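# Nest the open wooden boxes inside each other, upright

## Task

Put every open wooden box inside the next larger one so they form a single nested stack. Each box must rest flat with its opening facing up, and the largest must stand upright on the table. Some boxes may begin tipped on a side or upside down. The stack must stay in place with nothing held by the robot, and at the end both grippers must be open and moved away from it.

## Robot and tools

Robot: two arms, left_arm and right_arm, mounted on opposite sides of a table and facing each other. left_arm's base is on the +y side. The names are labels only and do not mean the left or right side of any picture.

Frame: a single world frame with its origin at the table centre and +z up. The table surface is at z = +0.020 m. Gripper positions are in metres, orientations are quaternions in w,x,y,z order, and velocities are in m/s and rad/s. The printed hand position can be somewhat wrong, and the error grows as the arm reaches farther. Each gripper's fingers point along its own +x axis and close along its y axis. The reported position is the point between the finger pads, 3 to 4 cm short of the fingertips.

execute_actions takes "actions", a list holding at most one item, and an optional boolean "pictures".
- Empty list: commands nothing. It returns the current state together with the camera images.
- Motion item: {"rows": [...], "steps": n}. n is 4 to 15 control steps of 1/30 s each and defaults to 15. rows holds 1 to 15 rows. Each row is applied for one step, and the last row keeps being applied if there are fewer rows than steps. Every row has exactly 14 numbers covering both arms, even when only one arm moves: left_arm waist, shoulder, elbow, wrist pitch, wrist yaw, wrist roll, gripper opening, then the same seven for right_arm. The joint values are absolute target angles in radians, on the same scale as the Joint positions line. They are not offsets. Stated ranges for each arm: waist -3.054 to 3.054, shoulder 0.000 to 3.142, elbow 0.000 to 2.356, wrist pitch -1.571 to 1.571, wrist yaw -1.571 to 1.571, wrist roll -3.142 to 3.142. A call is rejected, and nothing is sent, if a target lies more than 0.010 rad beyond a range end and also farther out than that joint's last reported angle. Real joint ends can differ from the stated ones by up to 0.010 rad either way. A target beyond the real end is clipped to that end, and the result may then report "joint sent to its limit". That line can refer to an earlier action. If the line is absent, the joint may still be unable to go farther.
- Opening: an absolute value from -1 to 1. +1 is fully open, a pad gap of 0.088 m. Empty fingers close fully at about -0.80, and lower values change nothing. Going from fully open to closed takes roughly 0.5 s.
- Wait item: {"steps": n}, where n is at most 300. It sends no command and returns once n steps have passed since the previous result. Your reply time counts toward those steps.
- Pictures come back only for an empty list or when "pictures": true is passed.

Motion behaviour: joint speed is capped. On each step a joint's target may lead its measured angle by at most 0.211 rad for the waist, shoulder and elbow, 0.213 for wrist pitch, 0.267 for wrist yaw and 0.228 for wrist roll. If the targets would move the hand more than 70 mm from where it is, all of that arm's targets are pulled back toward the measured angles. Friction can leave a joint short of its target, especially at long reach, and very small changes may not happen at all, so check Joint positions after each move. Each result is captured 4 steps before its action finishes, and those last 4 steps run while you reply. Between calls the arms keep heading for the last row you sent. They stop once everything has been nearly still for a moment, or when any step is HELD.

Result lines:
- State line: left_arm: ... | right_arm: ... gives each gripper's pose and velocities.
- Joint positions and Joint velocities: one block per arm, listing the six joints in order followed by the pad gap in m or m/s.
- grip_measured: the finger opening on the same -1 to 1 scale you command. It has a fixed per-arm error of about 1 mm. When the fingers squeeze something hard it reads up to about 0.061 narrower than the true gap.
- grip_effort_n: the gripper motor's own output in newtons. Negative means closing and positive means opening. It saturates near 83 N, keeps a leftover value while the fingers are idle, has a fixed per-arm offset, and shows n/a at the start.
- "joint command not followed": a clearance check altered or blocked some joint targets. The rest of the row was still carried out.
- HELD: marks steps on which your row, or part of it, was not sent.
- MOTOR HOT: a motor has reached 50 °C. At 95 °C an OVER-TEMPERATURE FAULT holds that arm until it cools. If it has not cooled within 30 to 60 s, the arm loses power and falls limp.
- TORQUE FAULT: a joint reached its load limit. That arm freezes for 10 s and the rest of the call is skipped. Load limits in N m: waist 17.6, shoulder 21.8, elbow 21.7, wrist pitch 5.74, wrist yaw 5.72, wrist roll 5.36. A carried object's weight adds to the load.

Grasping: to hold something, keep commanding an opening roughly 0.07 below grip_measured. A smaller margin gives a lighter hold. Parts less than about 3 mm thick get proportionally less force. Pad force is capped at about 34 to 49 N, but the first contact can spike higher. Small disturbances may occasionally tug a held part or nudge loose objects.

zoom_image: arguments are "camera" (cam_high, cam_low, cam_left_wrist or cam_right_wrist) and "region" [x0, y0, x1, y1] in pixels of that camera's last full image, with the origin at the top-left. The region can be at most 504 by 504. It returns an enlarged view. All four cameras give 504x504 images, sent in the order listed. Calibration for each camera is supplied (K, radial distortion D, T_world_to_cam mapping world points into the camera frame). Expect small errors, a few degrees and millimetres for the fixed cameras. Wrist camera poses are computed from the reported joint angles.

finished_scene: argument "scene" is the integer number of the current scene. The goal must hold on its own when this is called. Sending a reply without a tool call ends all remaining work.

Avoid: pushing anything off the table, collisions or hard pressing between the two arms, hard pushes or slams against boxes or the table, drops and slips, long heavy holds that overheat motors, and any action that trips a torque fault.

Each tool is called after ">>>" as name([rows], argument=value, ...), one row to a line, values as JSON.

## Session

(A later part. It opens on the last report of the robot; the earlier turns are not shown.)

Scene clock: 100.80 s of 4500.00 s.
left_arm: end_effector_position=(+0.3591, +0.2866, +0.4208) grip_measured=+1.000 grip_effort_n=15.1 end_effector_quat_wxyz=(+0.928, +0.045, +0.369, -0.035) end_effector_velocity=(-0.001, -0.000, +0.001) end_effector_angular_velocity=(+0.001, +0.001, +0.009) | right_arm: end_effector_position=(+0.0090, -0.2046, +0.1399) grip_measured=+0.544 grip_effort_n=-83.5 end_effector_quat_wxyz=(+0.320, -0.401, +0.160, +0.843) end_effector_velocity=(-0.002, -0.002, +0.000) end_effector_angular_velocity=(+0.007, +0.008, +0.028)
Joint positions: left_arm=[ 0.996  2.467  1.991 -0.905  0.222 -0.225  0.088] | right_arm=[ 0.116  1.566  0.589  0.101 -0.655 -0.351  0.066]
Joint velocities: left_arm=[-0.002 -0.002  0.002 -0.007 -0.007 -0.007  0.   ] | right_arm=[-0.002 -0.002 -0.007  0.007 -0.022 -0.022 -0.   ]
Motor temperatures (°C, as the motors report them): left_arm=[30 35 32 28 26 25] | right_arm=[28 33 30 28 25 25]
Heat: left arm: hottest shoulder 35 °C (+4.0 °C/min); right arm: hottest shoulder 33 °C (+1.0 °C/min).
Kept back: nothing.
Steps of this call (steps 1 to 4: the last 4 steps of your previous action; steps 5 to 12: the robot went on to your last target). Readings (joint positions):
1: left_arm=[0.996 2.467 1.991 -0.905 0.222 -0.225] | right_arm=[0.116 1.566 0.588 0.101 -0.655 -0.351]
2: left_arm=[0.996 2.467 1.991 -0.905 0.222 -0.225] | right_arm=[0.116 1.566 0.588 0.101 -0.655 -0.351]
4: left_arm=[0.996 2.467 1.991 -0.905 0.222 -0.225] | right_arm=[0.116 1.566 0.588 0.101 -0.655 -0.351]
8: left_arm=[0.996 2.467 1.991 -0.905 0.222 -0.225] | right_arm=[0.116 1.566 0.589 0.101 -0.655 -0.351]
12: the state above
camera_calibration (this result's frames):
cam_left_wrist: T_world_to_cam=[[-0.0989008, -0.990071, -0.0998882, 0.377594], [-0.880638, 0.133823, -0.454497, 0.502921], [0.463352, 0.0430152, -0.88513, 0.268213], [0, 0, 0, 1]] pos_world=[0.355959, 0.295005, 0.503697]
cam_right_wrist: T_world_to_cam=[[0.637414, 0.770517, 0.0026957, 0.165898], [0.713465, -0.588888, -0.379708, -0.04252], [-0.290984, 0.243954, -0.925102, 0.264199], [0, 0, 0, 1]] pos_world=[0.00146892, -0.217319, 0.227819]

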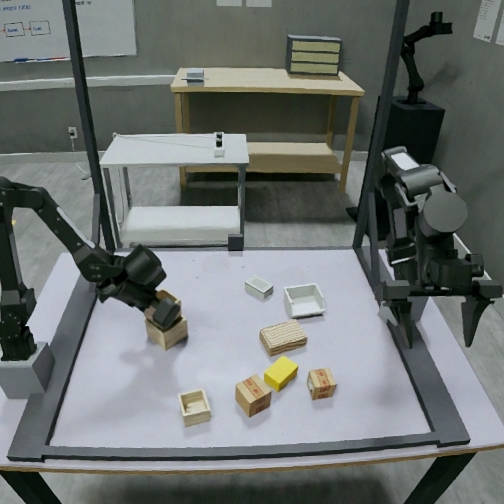

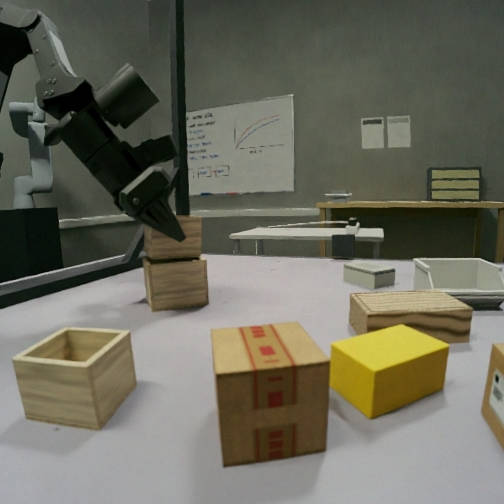

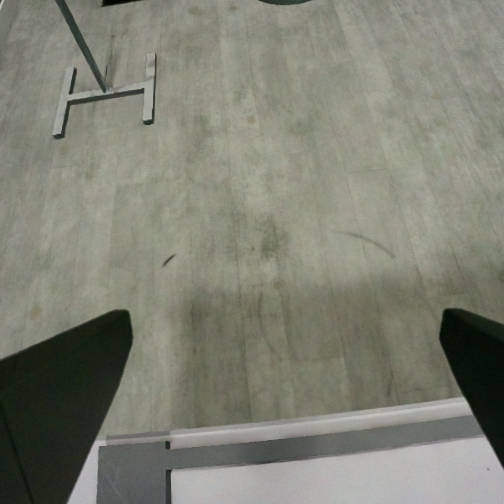

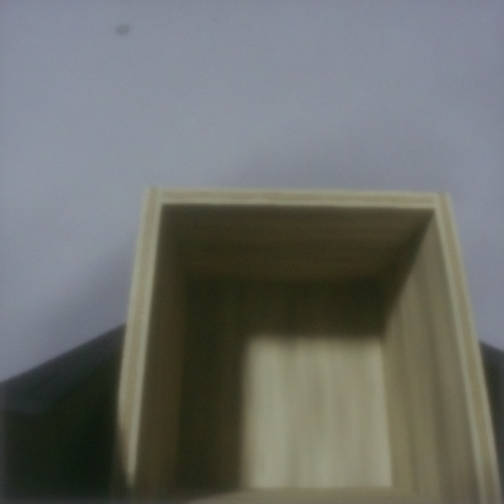

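>>> execute_actions([
  {"rows":[[1.0,2.467,1.991,-0.905,0.223,-0.225,1,0.116,1.615,0.585,0.15,-0.655,-0.35,0.48]]},
])

>>> execute_actions([
  {"steps":12},
], pictures=true)

>>> zoom_image(camera="cam_high", region=[90,240,250,400])

>>> zoom_image(camera="cam_low", region=[80,140,260,320])

Scene clock: 101.33 s of 4500.00 s.
left_arm: end_effector_position=(+0.3591, +0.2866, +0.4208) grip_measured=+1.000 grip_effort_n=15.6 end_effector_quat_wxyz=(+0.928, +0.045, +0.369, -0.035) end_effector_velocity=(-0.002, -0.002, -0.002) end_effector_angular_velocity=(+0.015, +0.006, -0.003) | right_arm: end_effector_position=(+0.0095, -0.1995, +0.1357) grip_measured=+0.544 grip_effort_n=-83.5 end_effector_quat_wxyz=(+0.321, -0.398, +0.153, +0.846) end_effector_velocity=(-0.001, -0.001, -0.001) end_effector_angular_velocity=(-0.005, +0.013, +0.016)
Joint positions: left_arm=[ 0.996  2.467  1.991 -0.905  0.222 -0.225  0.088] | right_arm=[ 0.116  1.599  0.589  0.149 -0.657 -0.351  0.066]
Joint velocities: left_arm=[-0.007 -0.002 -0.002 -0.007 -0.007  0.007  0.   ] | right_arm=[-0.002  0.007 -0.002  0.007 -0.022 -0.007 -0.   ]
Motor temperatures (°C, as the motors report them): left_arm=[30 35 32 28 26 25] | right_arm=[28 33 30 28 25 25]
Heat: left arm: hottest shoulder 35 °C (+4.0 °C/min); right arm: hottest shoulder 33 °C (+1.0 °C/min).
Steps of this call (steps 1 to 5: the robot went on to your last target; steps 6 to 16: the first 11 steps of this action). Readings (joint positions):
6: left_arm=[0.996 2.467 1.991 -0.905 0.222 -0.225] | right_arm=[0.116 1.570 0.589 0.105 -0.655 -0.351]
7: left_arm=[0.996 2.467 1.991 -0.905 0.222 -0.225] | right_arm=[0.116 1.578 0.589 0.118 -0.655 -0.351]
9: left_arm=[0.996 2.467 1.991 -0.905 0.222 -0.225] | right_arm=[0.116 1.591 0.589 0.135 -0.657 -0.351]
13: left_arm=[0.996 2.467 1.991 -0.905 0.222 -0.225] | right_arm=[0.116 1.598 0.589 0.147 -0.657 -0.351]
16: the state above

Scene clock: 101.73 s of 4500.00 s.
left_arm: end_effector_position=(+0.3591, +0.2866, +0.4208) grip_measured=+1.000 grip_effort_n=15.1 end_effector_quat_wxyz=(+0.928, +0.045, +0.369, -0.035) end_effector_velocity=(-0.003, +0.004, -0.002) end_effector_angular_velocity=(+0.010, +0.017, +0.010) | right_arm: end_effector_position=(+0.0094, -0.1992, +0.1356) grip_measured=+0.544 grip_effort_n=-83.5 end_effector_quat_wxyz=(+0.321, -0.397, +0.153, +0.846) end_effector_velocity=(-0.001, -0.005, -0.001) end_effector_angular_velocity=(-0.007, +0.005, +0.024)
Joint positions: left_arm=[ 0.996  2.467  1.991 -0.905  0.222 -0.225  0.088] | right_arm=[ 0.116  1.6    0.589  0.152 -0.657 -0.351  0.066]
Joint velocities: left_arm=[ 0.002 -0.002 -0.002 -0.022 -0.007  0.007  0.   ] | right_arm=[-0.002 -0.002 -0.007 -0.007 -0.022 -0.022 -0.   ]
Motor temperatures (°C, as the motors report them): left_arm=[30 35 32 28 26 25] | right_arm=[28 33 30 28 25 25]
Heat: left arm: hottest shoulder 35 °C (+4.0 °C/min); right arm: hottest shoulder 33 °C (+1.0 °C/min).
Kept back: nothing.
Steps of this call (steps 1 to 4: the last 4 steps of your previous action; steps 5 to 12: the robot went on to your last target). Readings (joint positions):
1: left_arm=[0.996 2.467 1.991 -0.905 0.222 -0.225] | right_arm=[0.116 1.600 0.589 0.150 -0.657 -0.351]
2: left_arm=[0.996 2.467 1.991 -0.905 0.222 -0.225] | right_arm=[0.116 1.600 0.589 0.151 -0.657 -0.351]
4: left_arm=[0.996 2.467 1.991 -0.905 0.222 -0.225] | right_arm=[0.116 1.600 0.589 0.151 -0.657 -0.351]
8: left_arm=[0.996 2.467 1.991 -0.905 0.222 -0.225] | right_arm=[0.116 1.600 0.589 0.152 -0.657 -0.351]
12: the state above
camera_calibration (this result's frames):
cam_left_wrist: T_world_to_cam=[[-0.0989008, -0.990071, -0.0998882, 0.377594], [-0.880638, 0.133823, -0.454497, 0.502921], [0.463352, 0.0430152, -0.88513, 0.268213], [0, 0, 0, 1]] pos_world=[0.355959, 0.295005, 0.503697]
cam_right_wrist: T_world_to_cam=[[0.633349, 0.773769, 0.0122929, 0.160814], [0.715172, -0.57917, -0.391268, -0.0377956], [-0.295631, 0.256601, -0.920195, 0.260995], [0, 0, 0, 1]] pos_world=[0.00233759, -0.213294, 0.223402]

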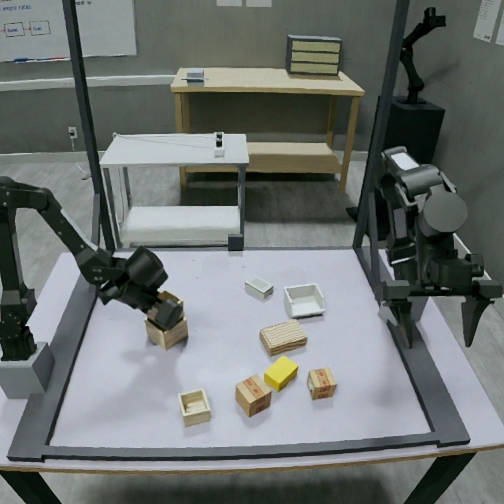

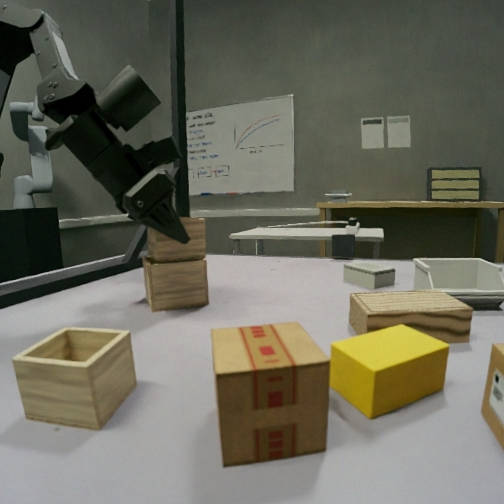

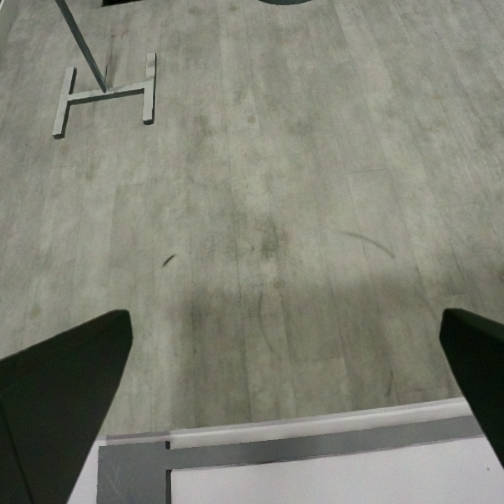

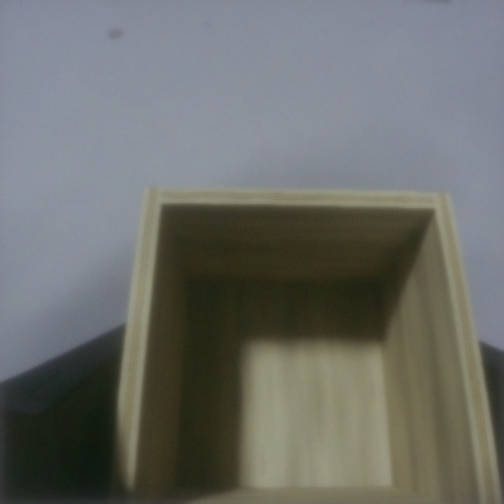

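Region (90, 240, 250, 400) of cam_high's 504x504 image, scaled by 3.150, with more detail than that image has.

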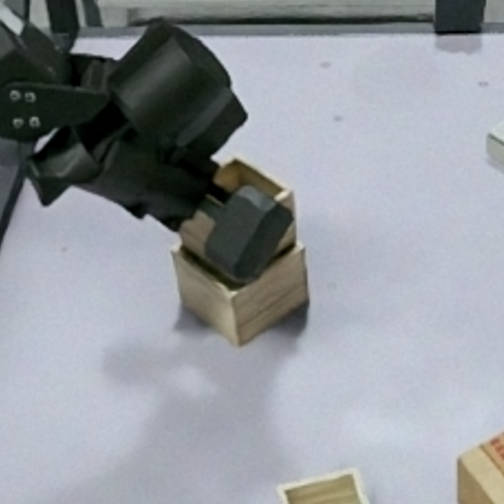

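Region (80, 140, 260, 320) of cam_low's 504x504 image, scaled by 2.800, with more detail than that image has.

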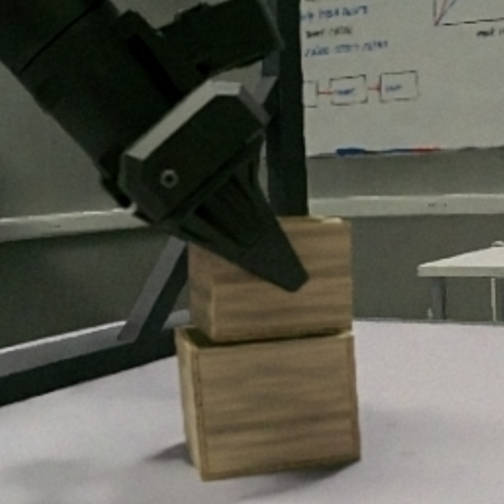

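>>> execute_actions([
  {"rows":[[1.0,2.467,1.991,-0.905,0.223,-0.225,1,0.116,1.625,0.545,0.21,-0.655,-0.35,0.48]]},
])

>>> execute_actions([
  {"steps":12},
], pictures=true)

>>> zoom_image(camera="cam_low", region=[80,140,260,320])

Scene clock: 102.30 s of 4500.00 s.
left_arm: end_effector_position=(+0.3591, +0.2866, +0.4208) grip_measured=+1.000 grip_effort_n=15.6 end_effector_quat_wxyz=(+0.928, +0.045, +0.369, -0.035) end_effector_velocity=(-0.002, +0.002, -0.005) end_effector_angular_velocity=(+0.003, +0.023, +0.018) | right_arm: end_effector_position=(+0.0099, -0.1989, +0.1340) grip_measured=+0.544 grip_effort_n=-83.5 end_effector_quat_wxyz=(+0.322, -0.391, +0.141, +0.851) end_effector_velocity=(+0.002, -0.004, -0.003) end_effector_angular_velocity=(-0.005, +0.001, +0.006)
Joint positions: left_arm=[ 0.996  2.467  1.991 -0.905  0.222 -0.225  0.088] | right_arm=[ 0.115  1.607  0.565  0.211 -0.659 -0.35   0.066]
Joint velocities: left_arm=[-0.002  0.002 -0.002 -0.022 -0.007 -0.007  0.   ] | right_arm=[-0.002 -0.002 -0.017  0.007 -0.007 -0.007 -0.   ]
Motor temperatures (°C, as the motors report them): left_arm=[30 35 32 28 26 25] | right_arm=[28 33 30 28 25 25]
Heat: left arm: hottest shoulder 35 °C (+4.0 °C/min); right arm: hottest shoulder 33 °C (+1.0 °C/min).
Steps of this call (steps 1 to 6: the robot went on to your last target; steps 7 to 17: the first 11 steps of this action). Readings (joint positions):
7: left_arm=[0.996 2.467 1.991 -0.905 0.222 -0.225] | right_arm=[0.116 1.602 0.587 0.159 -0.657 -0.351]
8: left_arm=[0.996 2.467 1.991 -0.905 0.222 -0.225] | right_arm=[0.116 1.604 0.582 0.174 -0.657 -0.351]
10: left_arm=[0.996 2.467 1.991 -0.905 0.222 -0.225] | right_arm=[0.116 1.607 0.574 0.192 -0.657 -0.351]
14: left_arm=[0.996 2.467 1.991 -0.905 0.222 -0.225] | right_arm=[0.115 1.607 0.567 0.207 -0.658 -0.350]
17: the state above

Scene clock: 102.70 s of 4500.00 s.
left_arm: end_effector_position=(+0.3591, +0.2866, +0.4208) grip_measured=+1.000 grip_effort_n=15.1 end_effector_quat_wxyz=(+0.928, +0.045, +0.369, -0.035) end_effector_velocity=(+0.001, +0.002, -0.000) end_effector_angular_velocity=(+0.021, -0.009, +0.007) | right_arm: end_effector_position=(+0.0099, -0.1990, +0.1339) grip_measured=+0.544 grip_effort_n=-83.5 end_effector_quat_wxyz=(+0.322, -0.391, +0.141, +0.851) end_effector_velocity=(+0.002, -0.001, -0.001) end_effector_angular_velocity=(-0.000, -0.010, -0.003)
Joint positions: left_arm=[ 0.996  2.467  1.991 -0.905  0.222 -0.225  0.088] | right_arm=[ 0.115  1.607  0.564  0.214 -0.659 -0.35   0.066]
Joint velocities: left_arm=[-0.002 -0.002 -0.007  0.007 -0.022  0.007  0.   ] | right_arm=[-0.002 -0.002 -0.002 -0.007  0.007 -0.007 -0.   ]
Motor temperatures (°C, as the motors report them): left_arm=[30 35 32 28 26 25] | right_arm=[28 33 30 28 25 25]
Heat: left arm: hottest shoulder 35 °C (+4.0 °C/min); right arm: hottest shoulder 33 °C (+1.0 °C/min).
Kept back: nothing.
Steps of this call (steps 1 to 4: the last 4 steps of your previous action; steps 5 to 12: the robot went on to your last target). Readings (joint positions):
1: left_arm=[0.996 2.467 1.991 -0.905 0.222 -0.225] | right_arm=[0.115 1.607 0.565 0.212 -0.659 -0.350]
2: left_arm=[0.996 2.467 1.991 -0.905 0.222 -0.225] | right_arm=[0.115 1.607 0.564 0.212 -0.659 -0.350]
4: left_arm=[0.996 2.467 1.991 -0.905 0.222 -0.225] | right_arm=[0.115 1.607 0.564 0.213 -0.659 -0.350]
8: left_arm=[0.996 2.467 1.991 -0.905 0.222 -0.225] | right_arm=[0.115 1.607 0.564 0.213 -0.659 -0.350]
12: the state above
camera_calibration (this result's frames):
cam_left_wrist: T_world_to_cam=[[-0.0989008, -0.990071, -0.0998882, 0.377594], [-0.880638, 0.133823, -0.454497, 0.502921], [0.463352, 0.0430152, -0.88513, 0.268213], [0, 0, 0, 1]] pos_world=[0.355959, 0.295005, 0.503697]
cam_right_wrist: T_world_to_cam=[[0.626767, 0.778661, 0.0291535, 0.159146], [0.717327, -0.561976, -0.411856, -0.0325382], [-0.304313, 0.27905, -0.910782, 0.262786], [0, 0, 0, 1]] pos_world=[0.00356215, -0.215537, 0.2213]

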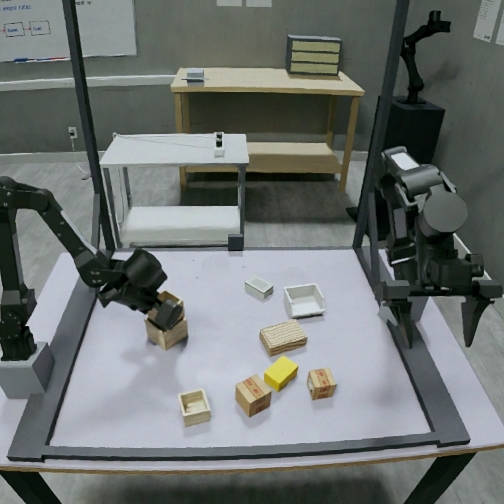

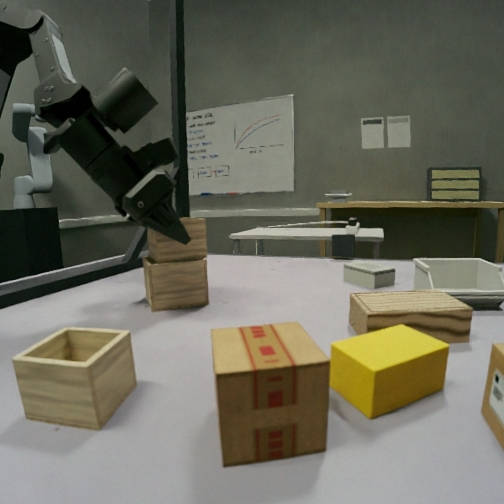

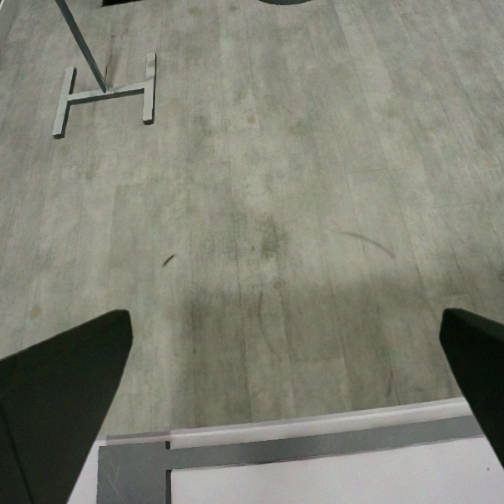

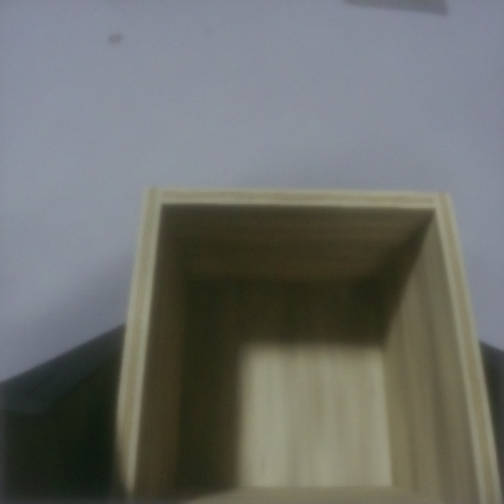

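Region (80, 140, 260, 320) of cam_low's 504x504 image, scaled by 2.800, with more detail than that image has.

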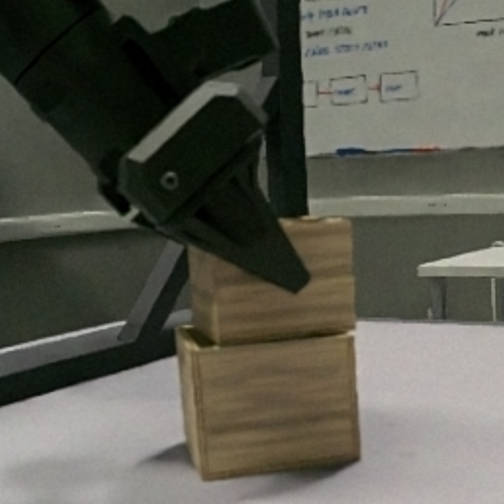

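>>> zoom_image(camera="cam_high", region=[130,280,210,360])

>>> zoom_image(camera="cam_low", region=[130,220,220,310])

Region (130, 280, 210, 360) of cam_high's 504x504 image, scaled by 6.300, with more detail than that image has.

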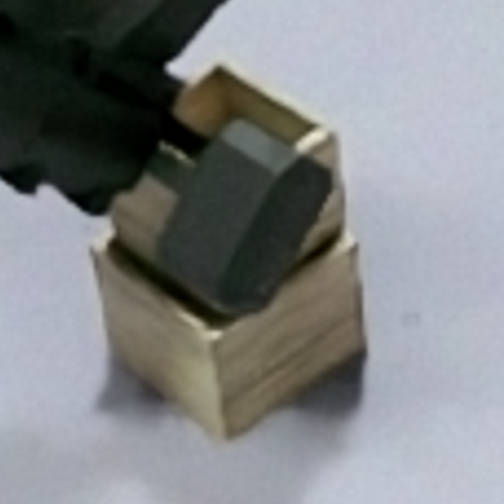

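Region (130, 220, 220, 310) of cam_low's 504x504 image, scaled by 5.600, with more detail than that image has.

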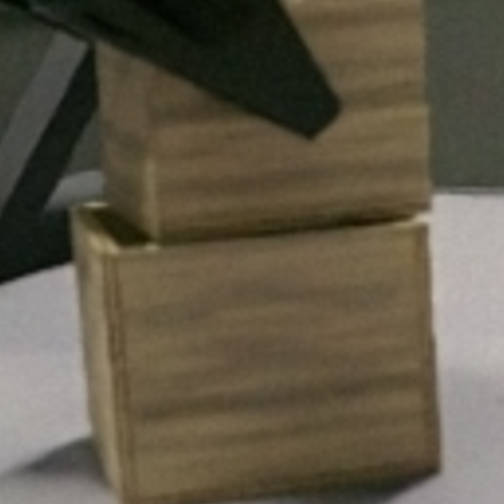

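>>> execute_actions([
  {"rows":[[1.0,2.467,1.991,-0.905,0.223,-0.225,1,0.09,1.58,0.56,0.2,-0.675,-0.35,0.48]]},
])

>>> execute_actions([
  {"steps":12},
], pictures=true)

>>> zoom_image(camera="cam_high", region=[130,280,210,360])

>>> zoom_image(camera="cam_low", region=[130,220,220,310])

Scene clock: 106.27 s of 4500.00 s.
left_arm: end_effector_position=(+0.3591, +0.2866, +0.4208) grip_measured=+1.000 grip_effort_n=15.6 end_effector_quat_wxyz=(+0.928, +0.045, +0.369, -0.035) end_effector_velocity=(-0.002, +0.000, -0.001) end_effector_angular_velocity=(+0.002, +0.005, +0.011) | right_arm: end_effector_position=(+0.0140, -0.1974, +0.1400) grip_measured=+0.544 grip_effort_n=-83.5 end_effector_quat_wxyz=(+0.329, -0.385, +0.140, +0.851) end_effector_velocity=(-0.001, -0.004, +0.003) end_effector_angular_velocity=(-0.008, +0.012, +0.010)
Joint positions: left_arm=[ 0.996  2.467  1.991 -0.905  0.222 -0.225  0.088] | right_arm=[ 0.093  1.59   0.564  0.202 -0.669 -0.35   0.066]
Joint velocities: left_arm=[-0.002 -0.002 -0.002 -0.007 -0.007 -0.007  0.   ] | right_arm=[-0.007 -0.017 -0.002 -0.022 -0.022 -0.007 -0.   ]
Motor temperatures (°C, as the motors report them): left_arm=[30 35 32 28 26 25] | right_arm=[28 33 30 28 25 25]
Heat: left arm: hottest shoulder 35 °C (+3.0 °C/min); right arm: hottest shoulder 33 °C (+1.0 °C/min).
Steps of this call (steps 1 to 15: the robot went on to your last target; steps 16 to 90: nothing new was sent; then 0.20 s passed at rest; steps 91 to 101: the first 11 steps of this action). Readings (joint positions):
91: left_arm=[0.996 2.467 1.991 -0.905 0.222 -0.225] | right_arm=[0.113 1.605 0.564 0.214 -0.661 -0.350]
92: left_arm=[0.996 2.467 1.991 -0.905 0.222 -0.225] | right_arm=[0.110 1.603 0.564 0.210 -0.661 -0.350]
94: left_arm=[0.996 2.467 1.991 -0.905 0.222 -0.225] | right_arm=[0.101 1.600 0.564 0.204 -0.662 -0.350]
98: left_arm=[0.996 2.467 1.991 -0.905 0.222 -0.225] | right_arm=[0.095 1.592 0.564 0.203 -0.668 -0.350]
101: the state above

Scene clock: 106.67 s of 4500.00 s.
left_arm: end_effector_position=(+0.3591, +0.2866, +0.4208) grip_measured=+1.000 grip_effort_n=15.1 end_effector_quat_wxyz=(+0.928, +0.045, +0.369, -0.035) end_effector_velocity=(-0.002, +0.002, -0.005) end_effector_angular_velocity=(+0.014, +0.023, +0.008) | right_arm: end_effector_position=(+0.0141, -0.1974, +0.1403) grip_measured=+0.544 grip_effort_n=-83.5 end_effector_quat_wxyz=(+0.329, -0.385, +0.140, +0.851) end_effector_velocity=(+0.001, +0.001, +0.002) end_effector_angular_velocity=(+0.010, +0.003, +0.005)
Joint positions: left_arm=[ 0.996  2.467  1.991 -0.905  0.222 -0.225  0.088] | right_arm=[ 0.093  1.589  0.564  0.202 -0.669 -0.35   0.066]
Joint velocities: left_arm=[-0.002  0.002 -0.002 -0.022 -0.007  0.007  0.   ] | right_arm=[-0.007 -0.002 -0.002  0.007 -0.007 -0.007 -0.   ]
Motor temperatures (°C, as the motors report them): left_arm=[30 35 32 28 26 25] | right_arm=[28 33 30 28 25 25]
Heat: left arm: hottest shoulder 35 °C (+3.0 °C/min); right arm: hottest shoulder 33 °C (+1.0 °C/min).
Kept back: nothing.
Steps of this call (steps 1 to 4: the last 4 steps of your previous action; steps 5 to 12: the robot went on to your last target). Readings (joint positions):
1: left_arm=[0.996 2.467 1.991 -0.905 0.222 -0.225] | right_arm=[0.093 1.590 0.564 0.202 -0.669 -0.350]
2: left_arm=[0.996 2.467 1.991 -0.905 0.222 -0.225] | right_arm=[0.093 1.589 0.564 0.202 -0.669 -0.350]
4: left_arm=[0.996 2.467 1.991 -0.905 0.222 -0.225] | right_arm=[0.093 1.589 0.564 0.202 -0.669 -0.350]
8: left_arm=[0.996 2.467 1.991 -0.905 0.222 -0.225] | right_arm=[0.093 1.589 0.564 0.202 -0.669 -0.350]
12: the state above
camera_calibration (this result's frames):
cam_left_wrist: T_world_to_cam=[[-0.0989008, -0.990071, -0.0998882, 0.377594], [-0.880638, 0.133823, -0.454497, 0.502921], [0.463352, 0.0430152, -0.88513, 0.268213], [0, 0, 0, 1]] pos_world=[0.355959, 0.295005, 0.503697]
cam_right_wrist: T_world_to_cam=[[0.636931, 0.770295, 0.0310533, 0.153046], [0.706493, -0.567107, -0.423388, -0.0312459], [-0.308523, 0.291608, -0.905416, 0.271271], [0, 0, 0, 1]] pos_world=[0.0082885, -0.214715, 0.227631]

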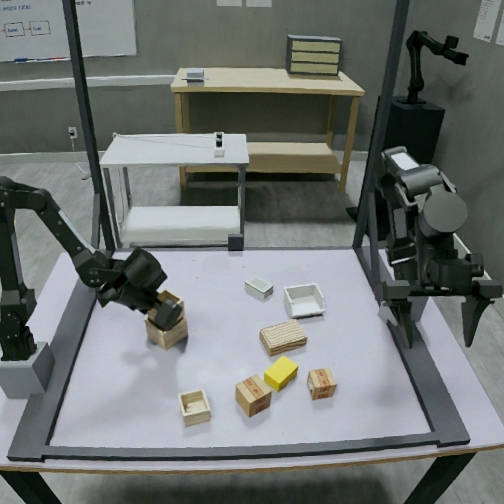

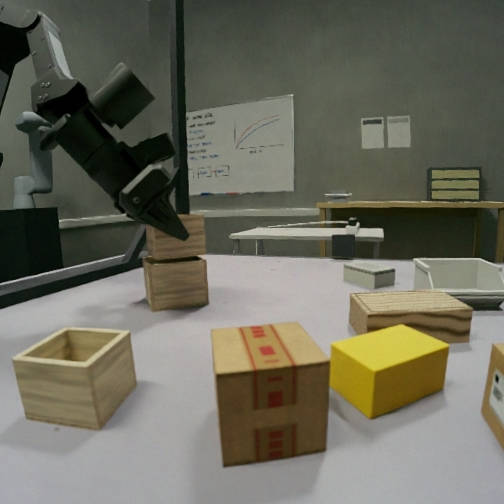

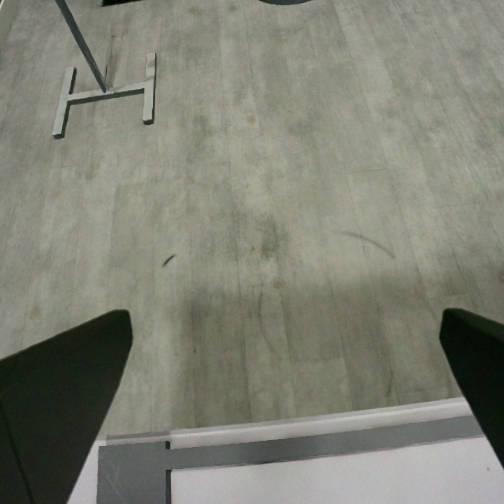

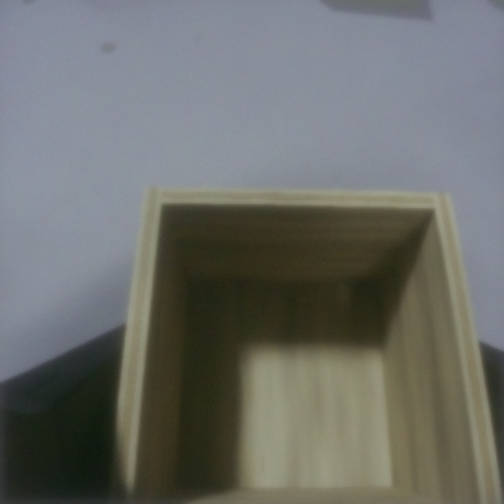

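Region (130, 280, 210, 360) of cam_high's 504x504 image, scaled by 6.300, with more detail than that image has.

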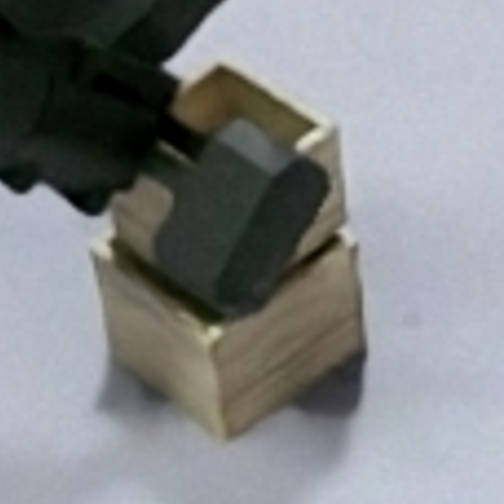

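Region (130, 220, 220, 310) of cam_low's 504x504 image, scaled by 5.600, with more detail than that image has.

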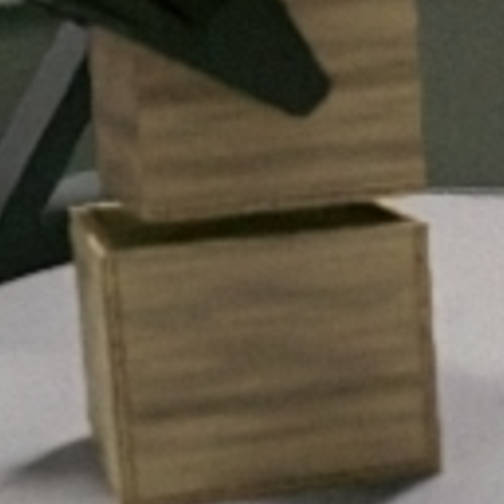

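>>> execute_actions([
  {"rows":[[1.0,2.467,1.991,-0.905,0.223,-0.225,1,0.09,1.64,0.54,0.2,-0.675,-0.35,0.48]]},
])

>>> execute_actions([
  {"steps":12},
], pictures=true)

>>> zoom_image(camera="cam_high", region=[130,280,210,360])

>>> zoom_image(camera="cam_low", region=[130,220,220,310])

Scene clock: 107.43 s of 4500.00 s.
left_arm: end_effector_position=(+0.3591, +0.2866, +0.4208) grip_measured=+1.000 grip_effort_n=15.6 end_effector_quat_wxyz=(+0.928, +0.045, +0.369, -0.035) end_effector_velocity=(-0.000, -0.003, +0.000) end_effector_angular_velocity=(-0.009, -0.004, -0.005) | right_arm: end_effector_position=(+0.0175, -0.1988, +0.1331) grip_measured=+0.544 grip_effort_n=-83.5 end_effector_quat_wxyz=(+0.327, -0.387, +0.151, +0.849) end_effector_velocity=(-0.000, -0.001, +0.001) end_effector_angular_velocity=(+0.009, +0.007, +0.024)
Joint positions: left_arm=[ 0.996  2.467  1.991 -0.905  0.222 -0.225  0.088] | right_arm=[ 0.087  1.615  0.56   0.209 -0.677 -0.352  0.066]
Joint velocities: left_arm=[-0.002 -0.002 -0.002  0.007  0.007 -0.007  0.   ] | right_arm=[-0.007  0.002 -0.002  0.007 -0.022 -0.022  0.   ]
Motor temperatures (°C, as the motors report them): left_arm=[30 35 32 29 26 25] | right_arm=[28 33 30 28 25 25]
Heat: left arm: hottest shoulder 35 °C (+3.0 °C/min); right arm: hottest shoulder 33 °C (+1.0 °C/min).
Steps of this call (steps 1 to 12: the robot went on to your last target; steps 13 to 23: the first 11 steps of this action). Readings (joint positions):
13: left_arm=[0.996 2.467 1.991 -0.905 0.222 -0.225] | right_arm=[0.093 1.591 0.563 0.202 -0.670 -0.350]
14: left_arm=[0.996 2.467 1.991 -0.905 0.222 -0.225] | right_arm=[0.093 1.597 0.563 0.202 -0.671 -0.350]
16: left_arm=[0.996 2.467 1.991 -0.905 0.222 -0.225] | right_arm=[0.090 1.609 0.560 0.207 -0.674 -0.352]
20: left_arm=[0.996 2.467 1.991 -0.905 0.222 -0.225] | right_arm=[0.088 1.614 0.560 0.209 -0.676 -0.352]
23: the state above

Scene clock: 107.83 s of 4500.00 s.
left_arm: end_effector_position=(+0.3591, +0.2866, +0.4208) grip_measured=+1.000 grip_effort_n=15.1 end_effector_quat_wxyz=(+0.928, +0.045, +0.369, -0.035) end_effector_velocity=(-0.001, -0.000, +0.001) end_effector_angular_velocity=(+0.001, +0.001, +0.009) | right_arm: end_effector_position=(+0.0176, -0.1988, +0.1331) grip_measured=+0.544 grip_effort_n=-83.5 end_effector_quat_wxyz=(+0.327, -0.387, +0.151, +0.849) end_effector_velocity=(+0.001, -0.004, -0.002) end_effector_angular_velocity=(-0.012, -0.007, +0.012)
Joint positions: left_arm=[ 0.996  2.467  1.991 -0.905  0.222 -0.225  0.088] | right_arm=[ 0.087  1.616  0.56   0.21  -0.677 -0.352  0.066]
Joint velocities: left_arm=[-0.002 -0.002  0.002 -0.007 -0.007 -0.007  0.   ] | right_arm=[-0.002 -0.002 -0.002 -0.022 -0.007 -0.022 -0.   ]
Motor temperatures (°C, as the motors report them): left_arm=[30 35 32 29 26 25] | right_arm=[28 33 30 28 25 25]
Heat: left arm: hottest shoulder 35 °C (+3.0 °C/min); right arm: hottest shoulder 33 °C (+1.0 °C/min).
Kept back: nothing.
Steps of this call (steps 1 to 4: the last 4 steps of your previous action; steps 5 to 12: the robot went on to your last target). Readings (joint positions):
1: left_arm=[0.996 2.467 1.991 -0.905 0.222 -0.225] | right_arm=[0.087 1.615 0.560 0.209 -0.677 -0.352]
2: left_arm=[0.996 2.467 1.991 -0.905 0.222 -0.225] | right_arm=[0.087 1.615 0.560 0.209 -0.677 -0.352]
4: left_arm=[0.996 2.467 1.991 -0.905 0.222 -0.225] | right_arm=[0.087 1.616 0.560 0.209 -0.677 -0.352]
8: left_arm=[0.996 2.467 1.991 -0.905 0.222 -0.225] | right_arm=[0.087 1.616 0.560 0.210 -0.677 -0.352]
12: the state above
camera_calibration (this result's frames):
cam_left_wrist: T_world_to_cam=[[-0.0989008, -0.990071, -0.0998882, 0.377594], [-0.880638, 0.133823, -0.454497, 0.502921], [0.463352, 0.0430152, -0.88513, 0.268213], [0, 0, 0, 1]] pos_world=[0.355959, 0.295005, 0.503697]
cam_right_wrist: T_world_to_cam=[[0.641218, 0.767239, 0.0135806, 0.15373], [0.702566, -0.579866, -0.4125, -0.0414148], [-0.308611, 0.274044, -0.910856, 0.263368], [0, 0, 0, 1]] pos_world=[0.0118006, -0.214137, 0.220719]

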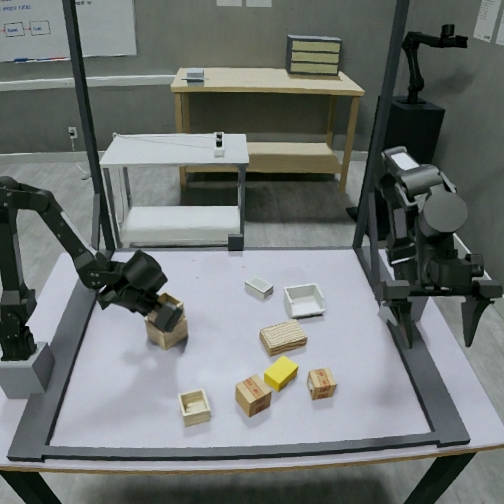

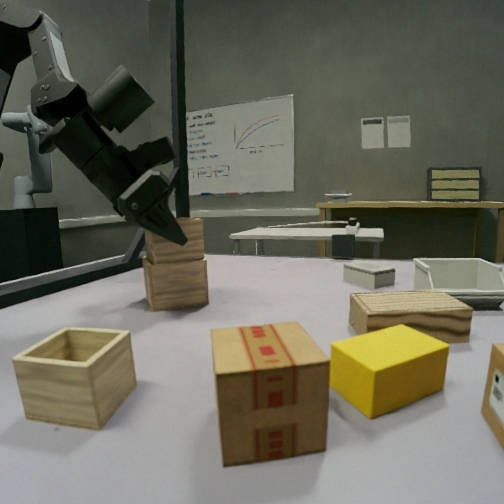

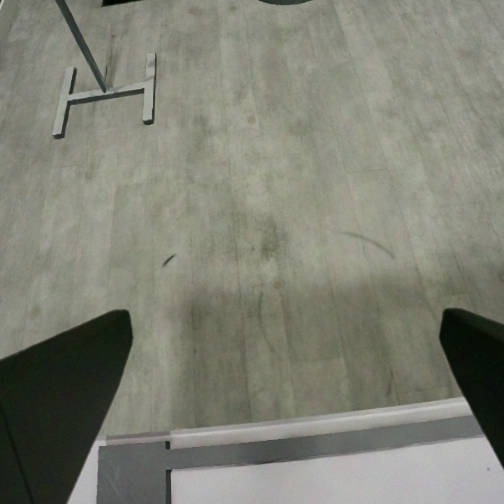

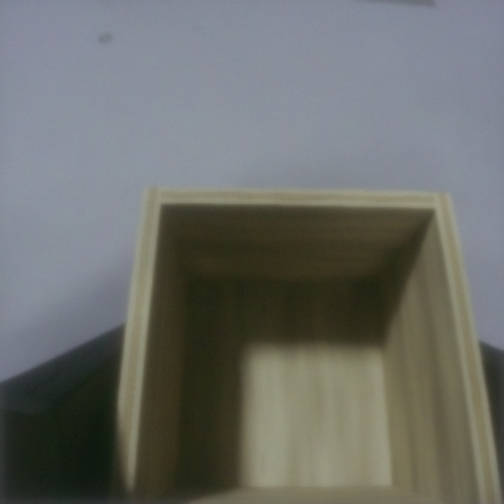

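Region (130, 280, 210, 360) of cam_high's 504x504 image, scaled by 6.300, with more detail than that image has.

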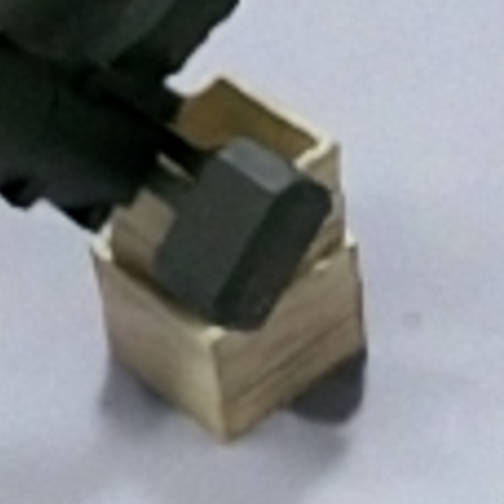

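Region (130, 220, 220, 310) of cam_low's 504x504 image, scaled by 5.600, with more detail than that image has.

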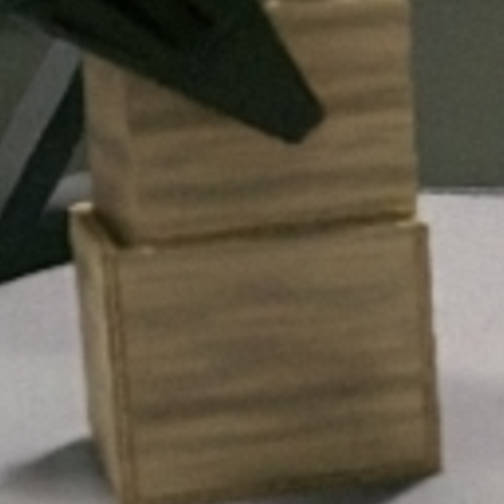

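>>> execute_actions([
  {"rows":[[1.0,2.467,1.991,-0.905,0.223,-0.225,1,0.095,1.66,0.535,0.22,-0.675,-0.35,0.48]]},
])

>>> execute_actions([
  {"steps":12},
], pictures=true)

>>> zoom_image(camera="cam_high", region=[130,280,210,360])

>>> zoom_image(camera="cam_low", region=[130,220,220,310])

Scene clock: 108.40 s of 4500.00 s.
left_arm: end_effector_position=(+0.3591, +0.2866, +0.4208) grip_measured=+1.000 grip_effort_n=15.1 end_effector_quat_wxyz=(+0.928, +0.045, +0.369, -0.035) end_effector_velocity=(-0.002, -0.002, -0.002) end_effector_angular_velocity=(+0.005, +0.006, +0.007) | right_arm: end_effector_position=(+0.0175, -0.1964, +0.1318) grip_measured=+0.544 grip_effort_n=-83.5 end_effector_quat_wxyz=(+0.327, -0.385, +0.147, +0.851) end_effector_velocity=(-0.001, -0.001, -0.001) end_effector_angular_velocity=(+0.003, +0.002, +0.013)
Joint positions: left_arm=[ 0.996  2.467  1.991 -0.905  0.222 -0.225  0.088] | right_arm=[ 0.087  1.629  0.56   0.233 -0.678 -0.352  0.066]
Joint velocities: left_arm=[-0.007 -0.002 -0.002 -0.007 -0.007 -0.007  0.   ] | right_arm=[ 0.002  0.002 -0.002  0.007 -0.007 -0.007 -0.   ]
Motor temperatures (°C, as the motors report them): left_arm=[30 35 32 29 26 25] | right_arm=[28 33 30 28 25 25]
Heat: left arm: hottest shoulder 35 °C (+3.0 °C/min); right arm: hottest shoulder 33 °C (+1.0 °C/min).
Steps of this call (steps 1 to 6: the robot went on to your last target; steps 7 to 17: the first 11 steps of this action). Readings (joint positions):
7: left_arm=[0.996 2.467 1.991 -0.905 0.222 -0.225] | right_arm=[0.087 1.618 0.560 0.212 -0.677 -0.352]
8: left_arm=[0.996 2.467 1.991 -0.905 0.222 -0.225] | right_arm=[0.087 1.621 0.560 0.219 -0.678 -0.352]
10: left_arm=[0.996 2.467 1.991 -0.905 0.222 -0.225] | right_arm=[0.087 1.625 0.560 0.226 -0.678 -0.352]
14: left_arm=[0.996 2.467 1.991 -0.905 0.222 -0.225] | right_arm=[0.087 1.628 0.560 0.231 -0.678 -0.352]
17: the state above

Scene clock: 108.80 s of 4500.00 s.
left_arm: end_effector_position=(+0.3591, +0.2866, +0.4208) grip_measured=+1.000 grip_effort_n=15.6 end_effector_quat_wxyz=(+0.928, +0.045, +0.369, -0.035) end_effector_velocity=(-0.001, -0.000, +0.001) end_effector_angular_velocity=(+0.012, +0.000, -0.001) | right_arm: end_effector_position=(+0.0175, -0.1964, +0.1318) grip_measured=+0.544 grip_effort_n=-83.5 end_effector_quat_wxyz=(+0.327, -0.385, +0.147, +0.851) end_effector_velocity=(+0.002, -0.001, +0.000) end_effector_angular_velocity=(-0.003, +0.001, +0.001)
Joint positions: left_arm=[ 0.996  2.467  1.991 -0.905  0.222 -0.225  0.088] | right_arm=[ 0.087  1.629  0.56   0.233 -0.678 -0.352  0.066]
Joint velocities: left_arm=[-0.002 -0.002  0.002 -0.007 -0.007  0.007  0.   ] | right_arm=[-0.007 -0.002 -0.002 -0.007 -0.007 -0.007 -0.   ]
Motor temperatures (°C, as the motors report them): left_arm=[30 35 32 29 26 25] | right_arm=[28 32 30 28 25 25]
Heat: left arm: hottest shoulder 35 °C (+3.0 °C/min); right arm: hottest shoulder 32 °C (+0.0 °C/min).
Kept back: nothing.
Steps of this call (steps 1 to 4: the last 4 steps of your previous action; steps 5 to 12: the robot went on to your last target). Readings (joint positions):
1: left_arm=[0.996 2.467 1.991 -0.905 0.222 -0.225] | right_arm=[0.087 1.629 0.560 0.233 -0.678 -0.352]
2: left_arm=[0.996 2.467 1.991 -0.905 0.222 -0.225] | right_arm=[0.087 1.629 0.560 0.233 -0.678 -0.352]
4: left_arm=[0.996 2.467 1.991 -0.905 0.222 -0.225] | right_arm=[0.087 1.629 0.560 0.233 -0.678 -0.352]
8: left_arm=[0.996 2.467 1.991 -0.905 0.222 -0.225] | right_arm=[0.087 1.629 0.560 0.233 -0.678 -0.352]
12: the state above
camera_calibration (this result's frames):
cam_left_wrist: T_world_to_cam=[[-0.0989008, -0.990071, -0.0998882, 0.377594], [-0.880638, 0.133823, -0.454497, 0.502921], [0.463352, 0.0430152, -0.88513, 0.268213], [0, 0, 0, 1]] pos_world=[0.355959, 0.295005, 0.503697]
cam_right_wrist: T_world_to_cam=[[0.638636, 0.769263, 0.0194354, 0.1516], [0.703757, -0.573666, -0.419087, -0.0384895], [-0.311239, 0.281322, -0.907738, 0.26259], [0, 0, 0, 1]] pos_world=[0.0119983, -0.212573, 0.219286]

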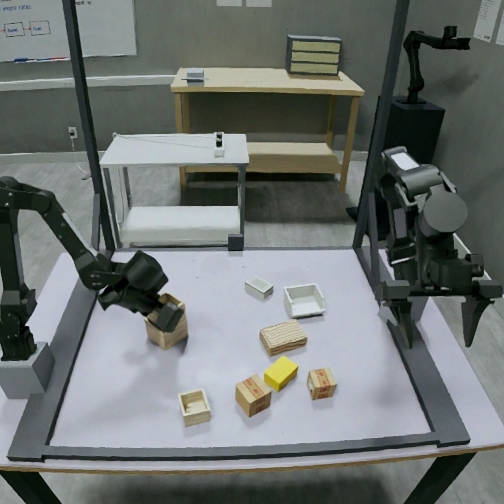

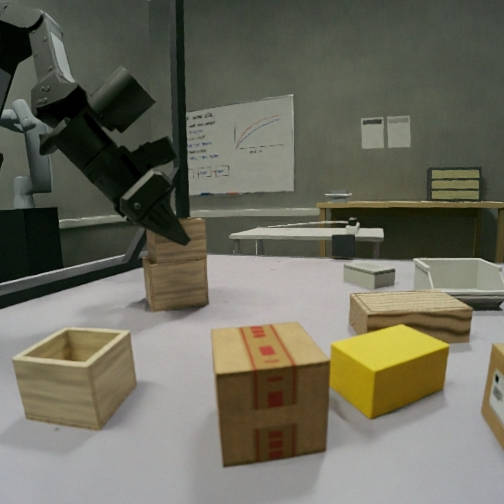

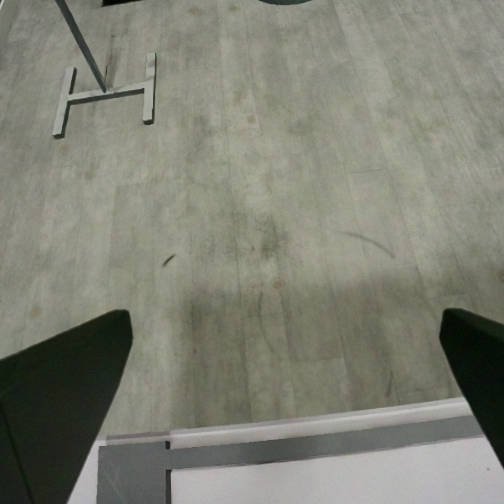

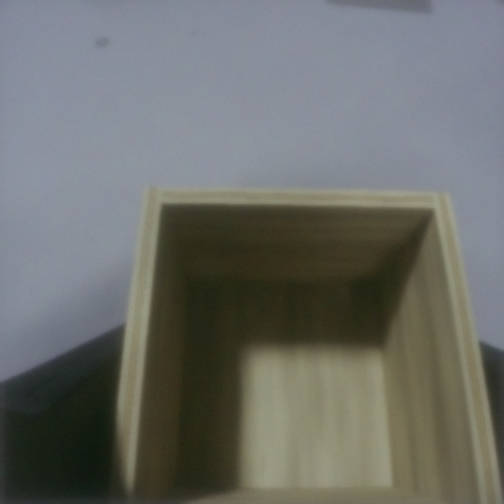

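Region (130, 280, 210, 360) of cam_high's 504x504 image, scaled by 6.300, with more detail than that image has.

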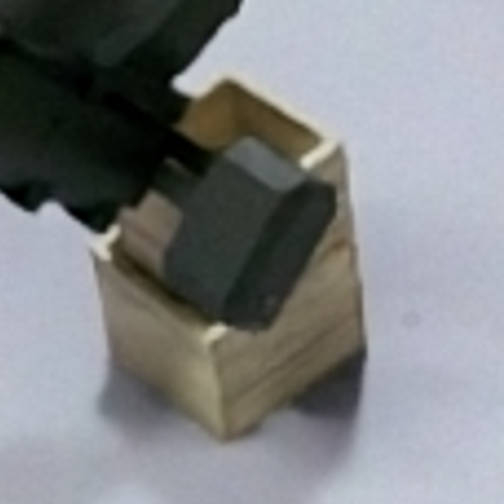

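Region (130, 220, 220, 310) of cam_low's 504x504 image, scaled by 5.600, with more detail than that image has.

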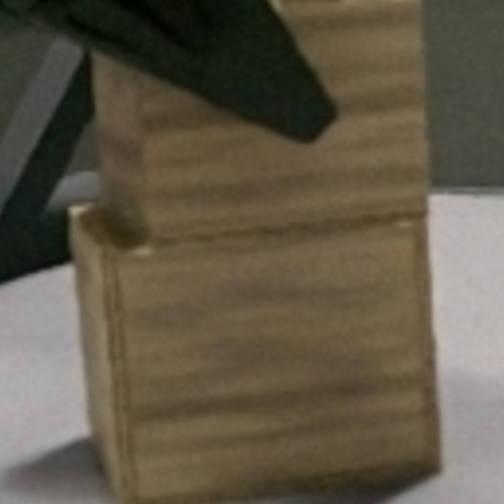

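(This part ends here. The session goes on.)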